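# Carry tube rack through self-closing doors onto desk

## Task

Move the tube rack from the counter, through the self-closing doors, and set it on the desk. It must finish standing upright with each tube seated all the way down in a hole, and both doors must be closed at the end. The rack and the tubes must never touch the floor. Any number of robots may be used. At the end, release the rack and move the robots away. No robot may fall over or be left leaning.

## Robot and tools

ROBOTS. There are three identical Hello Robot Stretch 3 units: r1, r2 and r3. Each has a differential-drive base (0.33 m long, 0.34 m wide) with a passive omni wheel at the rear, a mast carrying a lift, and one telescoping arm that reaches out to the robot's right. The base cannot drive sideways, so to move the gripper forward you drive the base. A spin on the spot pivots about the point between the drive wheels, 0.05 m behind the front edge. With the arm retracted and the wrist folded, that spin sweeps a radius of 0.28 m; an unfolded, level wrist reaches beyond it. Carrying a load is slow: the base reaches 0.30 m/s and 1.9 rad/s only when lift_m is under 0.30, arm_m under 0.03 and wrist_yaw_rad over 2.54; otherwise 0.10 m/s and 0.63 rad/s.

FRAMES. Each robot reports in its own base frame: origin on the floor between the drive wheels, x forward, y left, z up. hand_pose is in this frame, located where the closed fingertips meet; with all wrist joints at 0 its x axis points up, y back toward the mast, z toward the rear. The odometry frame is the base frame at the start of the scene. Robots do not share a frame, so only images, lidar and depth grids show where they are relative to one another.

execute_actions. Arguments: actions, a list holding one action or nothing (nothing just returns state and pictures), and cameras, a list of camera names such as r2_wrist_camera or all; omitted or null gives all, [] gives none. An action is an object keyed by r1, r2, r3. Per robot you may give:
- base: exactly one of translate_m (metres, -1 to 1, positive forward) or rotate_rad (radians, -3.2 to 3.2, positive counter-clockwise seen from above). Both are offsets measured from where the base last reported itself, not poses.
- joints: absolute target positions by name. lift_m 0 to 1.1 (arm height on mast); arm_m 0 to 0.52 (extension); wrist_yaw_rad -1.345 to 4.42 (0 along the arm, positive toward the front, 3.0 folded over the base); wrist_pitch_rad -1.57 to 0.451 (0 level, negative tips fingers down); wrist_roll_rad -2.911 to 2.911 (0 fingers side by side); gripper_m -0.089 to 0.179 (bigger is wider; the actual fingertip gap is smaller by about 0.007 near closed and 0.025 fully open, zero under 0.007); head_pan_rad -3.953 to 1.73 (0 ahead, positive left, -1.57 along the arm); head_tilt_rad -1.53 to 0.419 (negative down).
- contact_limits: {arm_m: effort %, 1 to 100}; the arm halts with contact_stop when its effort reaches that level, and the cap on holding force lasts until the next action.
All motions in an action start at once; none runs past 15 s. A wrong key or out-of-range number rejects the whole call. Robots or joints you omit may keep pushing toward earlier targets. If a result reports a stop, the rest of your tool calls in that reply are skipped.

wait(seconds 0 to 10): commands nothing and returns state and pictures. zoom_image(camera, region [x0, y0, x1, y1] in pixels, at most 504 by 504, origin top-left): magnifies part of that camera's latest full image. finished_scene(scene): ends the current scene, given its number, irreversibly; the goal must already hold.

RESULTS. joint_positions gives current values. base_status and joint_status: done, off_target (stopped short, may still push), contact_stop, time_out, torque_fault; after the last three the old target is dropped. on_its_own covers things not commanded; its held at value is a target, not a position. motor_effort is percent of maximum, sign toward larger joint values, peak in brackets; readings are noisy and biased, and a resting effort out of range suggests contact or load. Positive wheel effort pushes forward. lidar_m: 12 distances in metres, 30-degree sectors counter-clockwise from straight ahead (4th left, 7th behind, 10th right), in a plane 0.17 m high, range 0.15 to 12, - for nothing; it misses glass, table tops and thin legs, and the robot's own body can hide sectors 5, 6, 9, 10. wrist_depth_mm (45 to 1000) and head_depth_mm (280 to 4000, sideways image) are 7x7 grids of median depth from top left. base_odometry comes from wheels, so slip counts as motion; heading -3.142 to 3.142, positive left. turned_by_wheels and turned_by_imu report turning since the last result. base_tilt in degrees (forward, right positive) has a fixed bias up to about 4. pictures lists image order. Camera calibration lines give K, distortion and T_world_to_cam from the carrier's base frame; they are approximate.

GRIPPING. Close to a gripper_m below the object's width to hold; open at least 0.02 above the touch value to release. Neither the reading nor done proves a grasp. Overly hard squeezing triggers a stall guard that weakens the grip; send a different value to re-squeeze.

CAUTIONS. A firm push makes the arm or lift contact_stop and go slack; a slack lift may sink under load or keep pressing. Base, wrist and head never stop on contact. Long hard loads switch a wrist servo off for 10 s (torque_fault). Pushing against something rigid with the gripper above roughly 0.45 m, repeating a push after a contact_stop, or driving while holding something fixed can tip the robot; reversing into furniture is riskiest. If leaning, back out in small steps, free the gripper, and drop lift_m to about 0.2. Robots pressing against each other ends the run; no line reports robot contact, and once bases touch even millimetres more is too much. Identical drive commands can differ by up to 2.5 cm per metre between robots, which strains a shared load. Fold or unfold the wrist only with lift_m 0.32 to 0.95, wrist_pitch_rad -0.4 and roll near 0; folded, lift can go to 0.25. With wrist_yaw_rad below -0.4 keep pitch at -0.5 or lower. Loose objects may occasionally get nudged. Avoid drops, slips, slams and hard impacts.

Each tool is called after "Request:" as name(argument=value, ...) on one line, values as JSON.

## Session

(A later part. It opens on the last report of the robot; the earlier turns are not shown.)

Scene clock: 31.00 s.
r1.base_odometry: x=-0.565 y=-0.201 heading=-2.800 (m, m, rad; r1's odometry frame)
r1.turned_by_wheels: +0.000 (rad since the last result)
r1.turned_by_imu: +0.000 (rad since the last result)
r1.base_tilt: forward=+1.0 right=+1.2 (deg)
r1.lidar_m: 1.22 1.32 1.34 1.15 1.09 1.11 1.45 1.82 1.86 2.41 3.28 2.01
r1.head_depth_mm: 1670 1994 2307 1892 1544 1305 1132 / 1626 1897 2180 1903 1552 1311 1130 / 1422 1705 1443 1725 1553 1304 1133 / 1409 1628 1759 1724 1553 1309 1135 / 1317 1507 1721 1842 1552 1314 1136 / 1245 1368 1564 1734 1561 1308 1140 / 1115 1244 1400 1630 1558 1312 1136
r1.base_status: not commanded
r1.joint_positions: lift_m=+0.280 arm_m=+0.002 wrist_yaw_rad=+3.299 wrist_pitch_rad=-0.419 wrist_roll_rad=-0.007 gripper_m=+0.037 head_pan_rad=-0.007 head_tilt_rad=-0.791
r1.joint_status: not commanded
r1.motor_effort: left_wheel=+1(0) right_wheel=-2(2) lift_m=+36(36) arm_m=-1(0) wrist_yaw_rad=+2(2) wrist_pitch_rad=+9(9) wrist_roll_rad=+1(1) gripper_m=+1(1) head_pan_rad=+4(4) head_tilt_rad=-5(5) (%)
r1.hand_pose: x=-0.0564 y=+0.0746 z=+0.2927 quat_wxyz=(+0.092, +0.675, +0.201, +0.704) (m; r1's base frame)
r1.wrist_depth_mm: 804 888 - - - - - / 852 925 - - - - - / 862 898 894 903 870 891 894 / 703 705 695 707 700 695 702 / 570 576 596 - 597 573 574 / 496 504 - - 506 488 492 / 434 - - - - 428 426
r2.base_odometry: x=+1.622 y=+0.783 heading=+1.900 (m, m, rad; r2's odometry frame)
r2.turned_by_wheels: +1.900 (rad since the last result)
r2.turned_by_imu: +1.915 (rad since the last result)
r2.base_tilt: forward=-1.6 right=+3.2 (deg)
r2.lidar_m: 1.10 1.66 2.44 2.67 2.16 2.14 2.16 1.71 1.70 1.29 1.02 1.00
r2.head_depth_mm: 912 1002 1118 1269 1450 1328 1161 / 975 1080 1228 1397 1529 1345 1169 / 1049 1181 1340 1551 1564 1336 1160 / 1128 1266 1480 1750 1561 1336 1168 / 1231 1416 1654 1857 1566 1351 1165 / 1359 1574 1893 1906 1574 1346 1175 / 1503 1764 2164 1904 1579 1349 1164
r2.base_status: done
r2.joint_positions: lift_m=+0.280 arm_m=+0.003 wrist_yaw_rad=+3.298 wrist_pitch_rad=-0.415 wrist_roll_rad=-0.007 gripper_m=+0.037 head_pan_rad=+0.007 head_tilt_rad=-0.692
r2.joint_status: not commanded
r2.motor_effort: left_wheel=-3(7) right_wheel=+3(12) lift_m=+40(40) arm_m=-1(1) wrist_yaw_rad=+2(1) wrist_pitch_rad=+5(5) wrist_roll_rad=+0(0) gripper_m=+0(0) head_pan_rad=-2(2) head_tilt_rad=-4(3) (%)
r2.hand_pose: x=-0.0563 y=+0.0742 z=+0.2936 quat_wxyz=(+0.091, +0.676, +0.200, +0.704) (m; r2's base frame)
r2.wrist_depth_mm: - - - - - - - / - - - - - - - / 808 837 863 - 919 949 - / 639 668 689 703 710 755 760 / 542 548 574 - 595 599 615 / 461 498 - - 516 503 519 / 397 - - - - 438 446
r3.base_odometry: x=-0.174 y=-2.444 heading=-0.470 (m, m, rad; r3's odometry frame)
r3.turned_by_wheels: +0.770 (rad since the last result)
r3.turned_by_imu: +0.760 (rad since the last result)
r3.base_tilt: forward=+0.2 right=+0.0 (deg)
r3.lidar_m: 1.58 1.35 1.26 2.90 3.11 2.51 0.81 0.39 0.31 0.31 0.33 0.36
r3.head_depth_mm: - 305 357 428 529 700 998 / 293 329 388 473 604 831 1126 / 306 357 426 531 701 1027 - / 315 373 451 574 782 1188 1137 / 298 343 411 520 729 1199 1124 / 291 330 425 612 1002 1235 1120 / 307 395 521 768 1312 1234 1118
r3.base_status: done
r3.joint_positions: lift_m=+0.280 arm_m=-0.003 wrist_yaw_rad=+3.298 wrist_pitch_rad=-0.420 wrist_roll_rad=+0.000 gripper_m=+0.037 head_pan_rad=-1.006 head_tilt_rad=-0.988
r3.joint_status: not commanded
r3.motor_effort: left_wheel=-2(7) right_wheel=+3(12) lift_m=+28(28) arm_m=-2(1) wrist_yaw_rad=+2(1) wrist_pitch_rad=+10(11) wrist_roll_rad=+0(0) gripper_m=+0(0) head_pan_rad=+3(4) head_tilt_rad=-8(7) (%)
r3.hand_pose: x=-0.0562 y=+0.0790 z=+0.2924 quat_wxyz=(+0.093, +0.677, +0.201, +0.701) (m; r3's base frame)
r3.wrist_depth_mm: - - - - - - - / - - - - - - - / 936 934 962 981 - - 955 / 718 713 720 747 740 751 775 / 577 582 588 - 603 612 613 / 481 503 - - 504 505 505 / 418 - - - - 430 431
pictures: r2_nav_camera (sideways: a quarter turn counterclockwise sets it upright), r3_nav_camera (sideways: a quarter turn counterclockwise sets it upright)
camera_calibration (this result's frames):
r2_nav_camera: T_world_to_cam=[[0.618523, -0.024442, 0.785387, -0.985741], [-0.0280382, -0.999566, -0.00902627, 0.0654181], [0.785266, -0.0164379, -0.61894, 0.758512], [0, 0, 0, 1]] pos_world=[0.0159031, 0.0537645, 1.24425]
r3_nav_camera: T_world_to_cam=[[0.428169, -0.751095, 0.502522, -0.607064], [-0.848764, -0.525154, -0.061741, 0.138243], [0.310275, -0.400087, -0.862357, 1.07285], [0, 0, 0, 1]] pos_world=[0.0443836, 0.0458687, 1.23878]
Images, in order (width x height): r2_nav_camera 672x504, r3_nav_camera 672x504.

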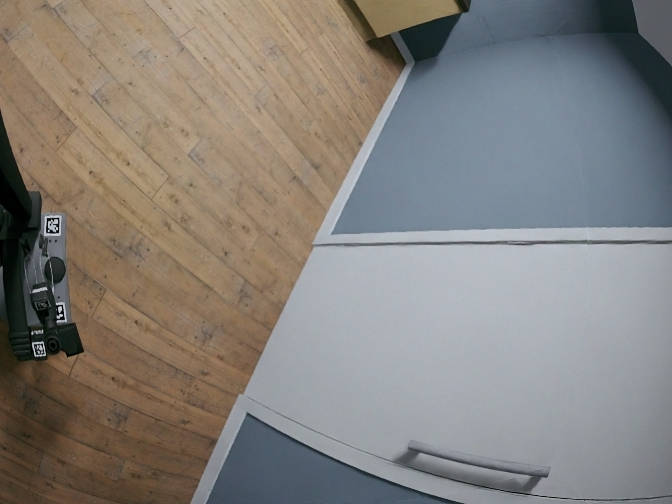

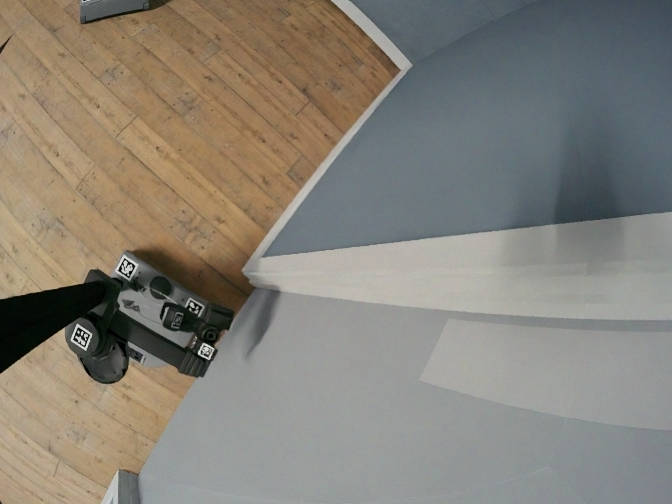

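Request:
execute_actions(actions=[{"r3":{"joints":{"arm_m":0.5},"contact_limits":{"arm_m":46}}}], cameras=[])

Request:
execute_actions(actions=[{"r3":{"base":{"rotate_rad":-0.7},"joints":{"arm_m":0.3},"contact_limits":{"arm_m":46}}}], cameras=["r3_nav_camera"])

Scene clock: 36.70 s.
r1.base_odometry: x=-0.565 y=-0.201 heading=-2.800 (m, m, rad; r1's odometry frame)
r1.turned_by_wheels: +0.000 (rad since the last result)
r1.turned_by_imu: -0.001 (rad since the last result)
r1.base_tilt: forward=+0.9 right=+1.3 (deg)
r1.lidar_m: 1.22 1.32 1.34 1.15 1.09 1.11 1.44 1.82 1.86 2.41 3.26 2.00
r1.head_depth_mm: 1670 1997 2308 1906 1546 1305 1131 / 1699 1914 2214 1904 1552 1313 1133 / 1580 1867 1437 1746 1547 1312 1135 / 1647 1891 2142 1759 1545 1315 1137 / 1644 1870 2173 1910 1551 1316 1135 / 1602 1770 1567 1737 1545 1316 1135 / 1110 1246 1412 1631 1546 1313 1134
r1.base_status: not commanded
r1.joint_positions: lift_m=+0.280 arm_m=+0.002 wrist_yaw_rad=+3.299 wrist_pitch_rad=-0.419 wrist_roll_rad=-0.007 gripper_m=+0.037 head_pan_rad=-0.007 head_tilt_rad=-0.791
r1.joint_status: not commanded
r1.motor_effort: left_wheel=+1(0) right_wheel=-2(2) lift_m=+36(35) arm_m=+0(0) wrist_yaw_rad=+1(2) wrist_pitch_rad=+9(9) wrist_roll_rad=+1(1) gripper_m=+0(0) head_pan_rad=+4(3) head_tilt_rad=-4(4) (%)
r1.hand_pose: x=-0.0564 y=+0.0746 z=+0.2927 quat_wxyz=(+0.092, +0.675, +0.201, +0.704) (m; r1's base frame)
r1.wrist_depth_mm: 811 876 - - - - - / 867 946 - - - - - / 866 888 886 891 903 895 879 / 701 703 700 717 708 698 698 / 583 577 590 - 600 578 570 / 496 505 - - 501 489 496 / 432 - - - - 424 426
r2.base_odometry: x=+1.622 y=+0.783 heading=+1.900 (m, m, rad; r2's odometry frame)
r2.turned_by_wheels: +0.000 (rad since the last result)
r2.turned_by_imu: +0.000 (rad since the last result)
r2.base_tilt: forward=-1.6 right=+3.2 (deg)
r2.lidar_m: 1.10 1.66 2.44 2.66 2.16 2.14 2.16 1.71 1.69 1.29 1.03 1.01
r2.head_depth_mm: 912 1002 1117 1272 1452 1322 1166 / 974 1082 1216 1405 1544 1330 1163 / 1052 1176 1338 1554 1563 1338 1162 / 1133 1287 1480 1754 1566 1337 1155 / 1231 1406 1662 1841 1593 1336 1169 / 1354 1581 1894 1892 1586 1347 1173 / 1503 1781 2195 1893 1579 1349 1164
r2.base_status: not commanded
r2.joint_positions: lift_m=+0.280 arm_m=+0.003 wrist_yaw_rad=+3.298 wrist_pitch_rad=-0.415 wrist_roll_rad=-0.007 gripper_m=+0.037 head_pan_rad=+0.007 head_tilt_rad=-0.692
r2.joint_status: not commanded
r2.motor_effort: left_wheel=-3(3) right_wheel=+3(3) lift_m=+39(40) arm_m=-1(1) wrist_yaw_rad=+2(1) wrist_pitch_rad=+5(5) wrist_roll_rad=+0(0) gripper_m=+0(1) head_pan_rad=-3(3) head_tilt_rad=-3(4) (%)
r2.hand_pose: x=-0.0563 y=+0.0742 z=+0.2936 quat_wxyz=(+0.091, +0.676, +0.200, +0.704) (m; r2's base frame)
r2.wrist_depth_mm: - - - - - - - / - - - - - - - / 802 832 861 - 934 965 - / 645 660 680 703 732 745 765 / 537 550 576 - 585 614 620 / 459 492 - - 519 506 518 / 398 - - - - 439 448
r3.base_odometry: x=-0.174 y=-2.444 heading=-0.469 (m, m, rad; r3's odometry frame)
r3.turned_by_wheels: +0.001 (rad since the last result)
r3.turned_by_imu: -0.014 (rad since the last result)
r3.base_tilt: forward=+0.1 right=+0.0 (deg)
r3.lidar_m: 1.43 1.35 1.26 2.90 3.09 2.50 0.81 0.64 0.63 0.66 0.33 0.35
r3.head_depth_mm: 2228 2115 1798 1123 1319 1236 1109 / 1791 2057 1802 1569 1386 1241 1144 / 1477 1804 1794 1553 1388 1234 1150 / 343 408 497 649 949 1207 1133 / 302 349 419 525 742 1187 1121 / 290 331 412 587 974 1230 1119 / 300 379 509 746 1306 1231 1124
r3.base_status: not commanded
r3.joint_positions: lift_m=+0.280 arm_m=+0.498 wrist_yaw_rad=+3.302 wrist_pitch_rad=-0.420 wrist_roll_rad=+0.000 gripper_m=+0.037 head_pan_rad=-1.006 head_tilt_rad=-0.991
r3.joint_status: all done
r3.on_its_own: right_wheel is at rest, and its effort (-21) is outside its rest range (-18 to +18); arm_m is at rest, and its effort (+17) is outside its rest range (-14 to +14)
r3.motor_effort: left_wheel=+3(16) right_wheel=-21(25) lift_m=+34(40) arm_m=+17(38) wrist_yaw_rad=-3(65) wrist_pitch_rad=+11(13) wrist_roll_rad=+0(0) gripper_m=+0(0) head_pan_rad=+3(2) head_tilt_rad=-6(7) (%)
r3.contact_limits: arm_m 46 (drawing in: default 22, maximum 36; extending or still: default 28, maximum 46)
r3.hand_pose: x=-0.0571 y=-0.4220 z=+0.2921 quat_wxyz=(+0.092, +0.677, +0.203, +0.701) (m; r3's base frame)
r3.wrist_depth_mm: - - - - - - - / - - - - - - - / 922 930 973 - - - - / 718 720 727 - 753 764 754 / 576 587 588 - 597 606 352 / 486 489 503 498 507 500 304 / 419 417 413 429 419 427 305
pictures: none
No camera images: the call's "cameras" was empty. Leave "cameras" out to get every camera's image.

Scene clock: 39.57 s.
r1.base_odometry: x=-0.565 y=-0.201 heading=-2.800 (m, m, rad; r1's odometry frame)
r1.turned_by_wheels: +0.000 (rad since the last result)
r1.turned_by_imu: -0.001 (rad since the last result)
r1.base_tilt: forward=+0.9 right=+1.4 (deg)
r1.lidar_m: 1.15 1.32 1.34 1.15 1.09 1.11 1.45 1.82 1.85 2.41 3.25 2.00
r1.head_depth_mm: 1664 1999 2314 1899 1546 1305 1133 / 1671 1926 2192 1902 1552 1312 1132 / 1559 1827 1391 1713 1553 1308 1128 / 1541 1773 1942 1683 1551 1310 1130 / 1494 1699 1980 1887 1549 1314 1134 / 1421 1569 1566 1729 1548 1312 1134 / 1106 1245 1410 1624 1556 1311 1135
r1.base_status: not commanded
r1.joint_positions: lift_m=+0.280 arm_m=+0.002 wrist_yaw_rad=+3.299 wrist_pitch_rad=-0.419 wrist_roll_rad=-0.007 gripper_m=+0.037 head_pan_rad=-0.007 head_tilt_rad=-0.791
r1.joint_status: not commanded
r1.motor_effort: left_wheel=+0(0) right_wheel=-2(3) lift_m=+36(36) arm_m=-1(0) wrist_yaw_rad=+2(1) wrist_pitch_rad=+9(9) wrist_roll_rad=+1(0) gripper_m=+0(1) head_pan_rad=+4(4) head_tilt_rad=-4(5) (%)
r1.hand_pose: x=-0.0564 y=+0.0746 z=+0.2927 quat_wxyz=(+0.092, +0.675, +0.201, +0.704) (m; r1's base frame)
r1.wrist_depth_mm: 818 879 - - - - - / 873 936 - - - - - / 868 896 898 902 890 889 901 / 700 701 695 708 699 704 699 / 579 582 601 - 597 581 574 / 493 507 - - 505 491 492 / 434 - - - - 428 428
r2.base_odometry: x=+1.622 y=+0.783 heading=+1.900 (m, m, rad; r2's odometry frame)
r2.turned_by_wheels: +0.000 (rad since the last result)
r2.turned_by_imu: +0.000 (rad since the last result)
r2.base_tilt: forward=-1.7 right=+3.3 (deg)
r2.lidar_m: 1.09 1.65 2.45 2.66 2.16 2.14 2.16 1.71 1.69 1.29 1.03 1.00
r2.head_depth_mm: 910 1002 1120 1262 1464 1324 1157 / 972 1087 1225 1390 1541 1325 1164 / 1048 1173 1341 1561 1569 1339 1161 / 1134 1285 1476 1745 1569 1337 1161 / 1240 1409 1650 1857 1572 1336 1170 / 1350 1569 1880 1928 1574 1344 1169 / 1493 1780 2188 1896 1569 1344 1167
r2.base_status: not commanded
r2.joint_positions: lift_m=+0.280 arm_m=+0.003 wrist_yaw_rad=+3.298 wrist_pitch_rad=-0.415 wrist_roll_rad=-0.007 gripper_m=+0.037 head_pan_rad=+0.007 head_tilt_rad=-0.692
r2.joint_status: not commanded
r2.motor_effort: left_wheel=-3(3) right_wheel=+2(3) lift_m=+40(40) arm_m=-1(1) wrist_yaw_rad=+2(2) wrist_pitch_rad=+5(5) wrist_roll_rad=+0(0) gripper_m=-1(1) head_pan_rad=-2(3) head_tilt_rad=-4(4) (%)
r2.hand_pose: x=-0.0563 y=+0.0742 z=+0.2936 quat_wxyz=(+0.091, +0.676, +0.200, +0.704) (m; r2's base frame)
r2.wrist_depth_mm: - - - - - - - / - - - - - - - / 808 833 866 - 927 952 - / 643 660 688 704 725 743 777 / 541 548 578 - 592 607 623 / 456 493 - - 518 505 517 / 399 - - - - 437 442
r3.base_odometry: x=-0.174 y=-2.444 heading=-1.170 (m, m, rad; r3's odometry frame)
r3.turned_by_wheels: -0.700 (rad since the last result)
r3.turned_by_imu: -0.527 (rad since the last result)
r3.base_tilt: forward=+0.1 right=-0.1 (deg)
r3.lidar_m: 0.35 1.39 1.91 1.25 2.91 3.08 2.52 0.83 0.54 0.48 0.48 0.32
r3.head_depth_mm: 412 478 571 704 863 1226 1111 / 425 498 596 744 960 1223 1133 / 441 517 623 790 1064 1237 1154 / 457 538 656 843 1165 1240 1133 / 471 562 691 899 1307 1232 1120 / 489 586 804 1524 1355 1015 1120 / 1709 1910 1783 661 625 907 1117
r3.base_status: done
r3.joint_positions: lift_m=+0.280 arm_m=+0.298 wrist_yaw_rad=+3.358 wrist_pitch_rad=-0.419 wrist_roll_rad=+0.000 gripper_m=+0.037 head_pan_rad=-1.002 head_tilt_rad=-0.993
r3.joint_status: all done
r3.on_its_own: arm_m is at rest, and its effort (+19) is outside its rest range (-14 to +14); wrist_yaw_rad is at rest, and its effort (-61) is outside its rest range (-12 to +12)
r3.motor_effort: left_wheel=-1(38) right_wheel=+8(100) lift_m=+34(34) arm_m=+19(21) wrist_yaw_rad=-61(61) wrist_pitch_rad=+10(14) wrist_roll_rad=+0(0) gripper_m=+0(1) head_pan_rad=+0(4) head_tilt_rad=-4(6) (%)
r3.contact_limits: arm_m 36 (drawing in: default 22, maximum 36; extending or still: default 28, maximum 46)
r3.hand_pose: x=-0.0694 y=-0.2240 z=+0.2923 quat_wxyz=(+0.072, +0.671, +0.221, +0.704) (m; r3's base frame)
r3.wrist_depth_mm: - - - - - - - / - - - - - - - / 931 963 964 - - - - / 720 722 751 - 754 762 765 / 571 593 - - - 602 620 / 490 485 - - - 502 512 / 416 419 - - - 430 437
pictures: r3_nav_camera (sideways: a quarter turn counterclockwise sets it upright)
camera_calibration (this result's frames):
r3_nav_camera: T_world_to_cam=[[0.433187, -0.751075, 0.498233, -0.601508], [-0.846342, -0.529055, -0.0616893, 0.13816], [0.309926, -0.394953, -0.864846, 1.07608], [0, 0, 0, 1]] pos_world=[0.0439895, 0.0463194, 1.23886]
Images, in order (width x height): r3_nav_camera 672x504.

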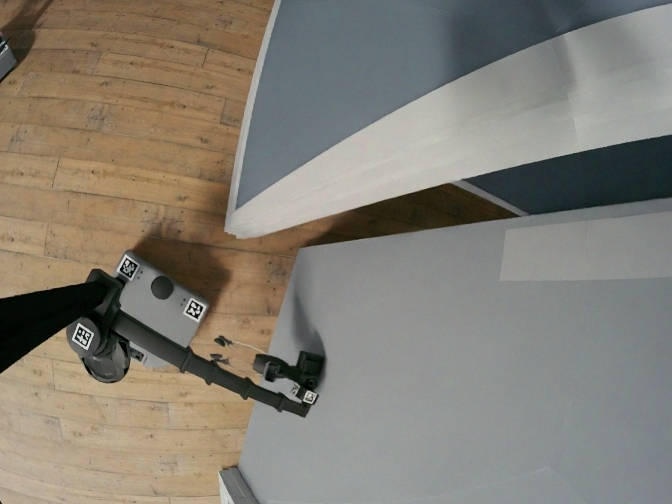

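Continue rotating, extending so the wrist slides hingeward.

Request:
execute_actions(actions=[{"r3":{"base":{"rotate_rad":-0.9},"joints":{"arm_m":0.25,"wrist_yaw_rad":3.4},"contact_limits":{"arm_m":46}}}], cameras=[])

Request:
execute_actions(actions=[{"r3":{"base":{"translate_m":0.3},"joints":{"arm_m":0.0,"head_pan_rad":0,"head_tilt_rad":-1.2}}}], cameras=["r3_nav_camera"])

Scene clock: 42.60 s.
r1.base_odometry: x=-0.565 y=-0.201 heading=-2.800 (m, m, rad; r1's odometry frame)
r1.turned_by_wheels: +0.000 (rad since the last result)
r1.turned_by_imu: -0.001 (rad since the last result)
r1.base_tilt: forward=+1.0 right=+1.3 (deg)
r1.lidar_m: 1.13 1.32 1.34 1.15 1.09 1.11 1.44 1.82 1.86 2.41 3.26 2.00
r1.head_depth_mm: 1675 1994 2331 1893 1545 1307 1130 / 1645 1904 2178 1906 1556 1299 1133 / 1553 1794 1950 1726 1552 1307 1138 / 1449 1621 1303 1565 1550 1305 1137 / 1358 1576 1827 1909 1561 1308 1133 / 1303 1434 1567 1735 1556 1314 1130 / 1105 1241 1419 1635 1558 1310 1137
r1.base_status: not commanded
r1.joint_positions: lift_m=+0.280 arm_m=+0.002 wrist_yaw_rad=+3.299 wrist_pitch_rad=-0.419 wrist_roll_rad=-0.007 gripper_m=+0.037 head_pan_rad=-0.007 head_tilt_rad=-0.791
r1.joint_status: not commanded
r1.motor_effort: left_wheel=+1(0) right_wheel=-2(2) lift_m=+36(36) arm_m=+0(0) wrist_yaw_rad=+1(0) wrist_pitch_rad=+9(9) wrist_roll_rad=+1(0) gripper_m=+1(0) head_pan_rad=+3(3) head_tilt_rad=-5(5) (%)
r1.hand_pose: x=-0.0564 y=+0.0746 z=+0.2927 quat_wxyz=(+0.092, +0.675, +0.201, +0.704) (m; r1's base frame)
r1.wrist_depth_mm: 801 892 - - - - - / 867 958 - - - - - / 874 881 894 895 897 899 901 / 701 709 699 700 690 702 700 / 579 581 601 - 595 581 570 / 498 501 - - 511 490 496 / 437 - - - - 431 427
r2.base_odometry: x=+1.622 y=+0.783 heading=+1.900 (m, m, rad; r2's odometry frame)
r2.turned_by_wheels: +0.000 (rad since the last result)
r2.turned_by_imu: +0.000 (rad since the last result)
r2.base_tilt: forward=-1.6 right=+3.2 (deg)
r2.lidar_m: 1.10 1.66 2.45 2.66 2.16 2.13 2.16 1.72 1.70 1.29 1.03 1.00
r2.head_depth_mm: 910 1001 1125 1266 1450 1333 1172 / 974 1082 1222 1411 1524 1335 1164 / 1048 1174 1335 1542 1560 1337 1163 / 1126 1284 1480 1729 1570 1332 1164 / 1235 1401 1661 1849 1581 1336 1178 / 1353 1588 1894 1908 1570 1344 1163 / 1502 1774 2162 1902 1573 1343 1174
r2.base_status: not commanded
r2.joint_positions: lift_m=+0.280 arm_m=+0.003 wrist_yaw_rad=+3.298 wrist_pitch_rad=-0.415 wrist_roll_rad=-0.007 gripper_m=+0.037 head_pan_rad=+0.007 head_tilt_rad=-0.692
r2.joint_status: not commanded
r2.motor_effort: left_wheel=-3(2) right_wheel=+3(2) lift_m=+40(40) arm_m=-1(1) wrist_yaw_rad=+1(1) wrist_pitch_rad=+5(5) wrist_roll_rad=+0(0) gripper_m=+1(0) head_pan_rad=-2(3) head_tilt_rad=-4(3) (%)
r2.hand_pose: x=-0.0563 y=+0.0742 z=+0.2936 quat_wxyz=(+0.091, +0.676, +0.200, +0.704) (m; r2's base frame)
r2.wrist_depth_mm: - - - - - - - / - - - - - - - / 811 838 860 - 929 974 - / 639 662 675 699 719 752 767 / 536 553 578 - 601 595 617 / 460 489 - - 514 503 519 / 402 - - - - 434 445
r3.base_odometry: x=-0.174 y=-2.444 heading=-2.069 (m, m, rad; r3's odometry frame)
r3.turned_by_wheels: -0.900 (rad since the last result)
r3.turned_by_imu: -0.893 (rad since the last result)
r3.base_tilt: forward=+0.1 right=+0.1 (deg)
r3.lidar_m: 0.38 0.33 0.45 1.79 1.25 1.28 2.89 3.06 2.51 0.69 0.42 0.37
r3.head_depth_mm: 607 774 998 1353 1401 1244 1110 / 539 666 871 1247 1407 1232 1147 / 485 587 735 990 1344 1244 1154 / 441 521 637 818 1156 1245 1140 / 405 470 562 700 926 1206 1118 / 372 427 503 609 775 1059 1118 / 345 393 455 540 666 872 1104
r3.base_status: done
r3.joint_positions: lift_m=+0.280 arm_m=+0.250 wrist_yaw_rad=+3.403 wrist_pitch_rad=-0.419 wrist_roll_rad=+0.000 gripper_m=+0.037 head_pan_rad=-1.002 head_tilt_rad=-0.993
r3.joint_status: all done
r3.motor_effort: left_wheel=+1(7) right_wheel=-3(15) lift_m=+35(35) arm_m=-5(16) wrist_yaw_rad=-3(35) wrist_pitch_rad=+10(10) wrist_roll_rad=+0(0) gripper_m=+0(0) head_pan_rad=+0(0) head_tilt_rad=-5(4) (%)
r3.contact_limits: arm_m 36 (drawing in: default 22, maximum 36; extending or still: default 28, maximum 46)
r3.hand_pose: x=-0.0791 y=-0.1786 z=+0.2923 quat_wxyz=(+0.056, +0.666, +0.236, +0.705) (m; r3's base frame)
r3.wrist_depth_mm: - - - - - - 802 / - - - - - - 680 / 926 951 953 969 - - 607 / 719 726 759 - 842 766 513 / 574 585 - - - 607 497 / 485 496 - - - 501 494 / 417 423 - - - 433 435
pictures: none
No camera images: the call's "cameras" was empty. Leave "cameras" out to get every camera's image.

Scene clock: 46.57 s.
r1.base_odometry: x=-0.565 y=-0.201 heading=-2.800 (m, m, rad; r1's odometry frame)
r1.turned_by_wheels: +0.000 (rad since the last result)
r1.turned_by_imu: -0.001 (rad since the last result)
r1.base_tilt: forward=+0.9 right=+1.3 (deg)
r1.lidar_m: 1.32 1.32 1.34 1.15 1.09 1.11 1.44 1.82 1.86 2.42 3.27 2.00
r1.head_depth_mm: 1673 1991 2314 1890 1558 1312 1132 / 1638 1907 2190 1890 1554 1311 1130 / 1522 1766 2075 1893 1551 1325 1130 / 1418 1618 1906 1748 1550 1316 1135 / 1317 1492 1488 1741 1558 1319 1137 / 1195 1321 1526 1737 1554 1318 1136 / 1112 1246 1418 1631 1546 1315 1136
r1.base_status: not commanded
r1.joint_positions: lift_m=+0.280 arm_m=+0.002 wrist_yaw_rad=+3.299 wrist_pitch_rad=-0.419 wrist_roll_rad=-0.007 gripper_m=+0.037 head_pan_rad=-0.007 head_tilt_rad=-0.791
r1.joint_status: not commanded
r1.motor_effort: left_wheel=+1(0) right_wheel=-2(2) lift_m=+36(35) arm_m=-1(1) wrist_yaw_rad=+1(1) wrist_pitch_rad=+9(9) wrist_roll_rad=+1(1) gripper_m=+0(0) head_pan_rad=+3(4) head_tilt_rad=-5(4) (%)
r1.hand_pose: x=-0.0564 y=+0.0746 z=+0.2927 quat_wxyz=(+0.092, +0.675, +0.201, +0.704) (m; r1's base frame)
r1.wrist_depth_mm: 815 897 - - - - - / 857 953 - - - - - / 845 897 906 890 884 887 890 / 700 707 717 708 701 700 691 / 580 581 603 - 600 580 573 / 492 503 - - 499 491 491 / 431 - - - - 425 428
r2.base_odometry: x=+1.622 y=+0.783 heading=+1.900 (m, m, rad; r2's odometry frame)
r2.turned_by_wheels: +0.000 (rad since the last result)
r2.turned_by_imu: +0.000 (rad since the last result)
r2.base_tilt: forward=-1.6 right=+3.2 (deg)
r2.lidar_m: 1.10 1.66 2.45 2.66 2.16 2.13 2.16 1.71 1.69 1.29 1.03 1.00
r2.head_depth_mm: 910 999 1125 1270 1447 1334 1157 / 973 1079 1220 1396 1532 1328 1160 / 1043 1170 1340 1561 1570 1333 1161 / 1136 1281 1484 1753 1561 1327 1165 / 1231 1411 1667 1862 1571 1334 1175 / 1355 1571 1874 1915 1574 1327 1160 / 1495 1790 2148 1938 1585 1334 1167
r2.base_status: not commanded
r2.joint_positions: lift_m=+0.280 arm_m=+0.003 wrist_yaw_rad=+3.298 wrist_pitch_rad=-0.415 wrist_roll_rad=-0.007 gripper_m=+0.037 head_pan_rad=+0.007 head_tilt_rad=-0.692
r2.joint_status: not commanded
r2.motor_effort: left_wheel=-3(3) right_wheel=+3(3) lift_m=+40(40) arm_m=-1(1) wrist_yaw_rad=+1(1) wrist_pitch_rad=+5(5) wrist_roll_rad=+0(0) gripper_m=-1(0) head_pan_rad=-3(2) head_tilt_rad=-4(4) (%)
r2.hand_pose: x=-0.0563 y=+0.0742 z=+0.2936 quat_wxyz=(+0.091, +0.676, +0.200, +0.704) (m; r2's base frame)
r2.wrist_depth_mm: - - - - - - - / - - - - - - - / 806 823 863 - 923 954 - / 648 651 672 711 721 736 766 / 536 551 578 - 595 604 614 / 459 497 - - 518 506 511 / 400 - - - - 439 444
r3.base_odometry: x=-0.317 y=-2.708 heading=-2.070 (m, m, rad; r3's odometry frame)
r3.turned_by_wheels: +0.000 (rad since the last result)
r3.turned_by_imu: -0.157 (rad since the last result)
r3.base_tilt: forward=+0.1 right=+0.0 (deg)
r3.lidar_m: - - 0.15 0.17 1.84 1.43 3.12 3.33 2.63 0.23 0.15 -
r3.head_depth_mm: - - - - - 942 1119 / - - - - - 719 1137 / - - - - - 497 - / - - - - - 515 - / - - - - - 544 - / - - - - - 684 - / - - - - - 509 1117
r3.base_status: done
r3.joint_positions: lift_m=+0.280 arm_m=+0.000 wrist_yaw_rad=+3.389 wrist_pitch_rad=-0.418 wrist_roll_rad=+0.000 gripper_m=+0.037 head_pan_rad=-0.003 head_tilt_rad=-1.192
r3.joint_status: all done
r3.on_its_own: right_wheel is at rest, and its effort (+29) is outside its rest range (-18 to +18)
r3.motor_effort: left_wheel=+5(62) right_wheel=+29(58) lift_m=+32(34) arm_m=-2(6) wrist_yaw_rad=+11(28) wrist_pitch_rad=+10(10) wrist_roll_rad=+0(0) gripper_m=+0(0) head_pan_rad=+2(53) head_tilt_rad=-5(30) (%)
r3.hand_pose: x=-0.0763 y=+0.0725 z=+0.2926 quat_wxyz=(+0.061, +0.668, +0.231, +0.705) (m; r3's base frame)
r3.wrist_depth_mm: - - - - - 185 165 / - - - - - 196 172 / 938 967 953 972 847 211 183 / 716 732 726 740 619 227 196 / 581 582 590 597 377 242 191 / 486 498 - - 295 261 183 / 414 - - - - 282 175
pictures: r3_nav_camera (sideways: a quarter turn counterclockwise sets it upright)
camera_calibration (this result's frames):
r3_nav_camera: T_world_to_cam=[[0.947344, -0.0431634, 0.317296, -0.368978], [-0.0259158, -0.997958, -0.0583811, 0.128833], [0.319168, 0.047084, -0.946528, 1.18213], [0, 0, 0, 1]] pos_world=[-0.0244112, 0.056984, 1.24352]
Images, in order (width x height): r3_nav_camera 672x504.

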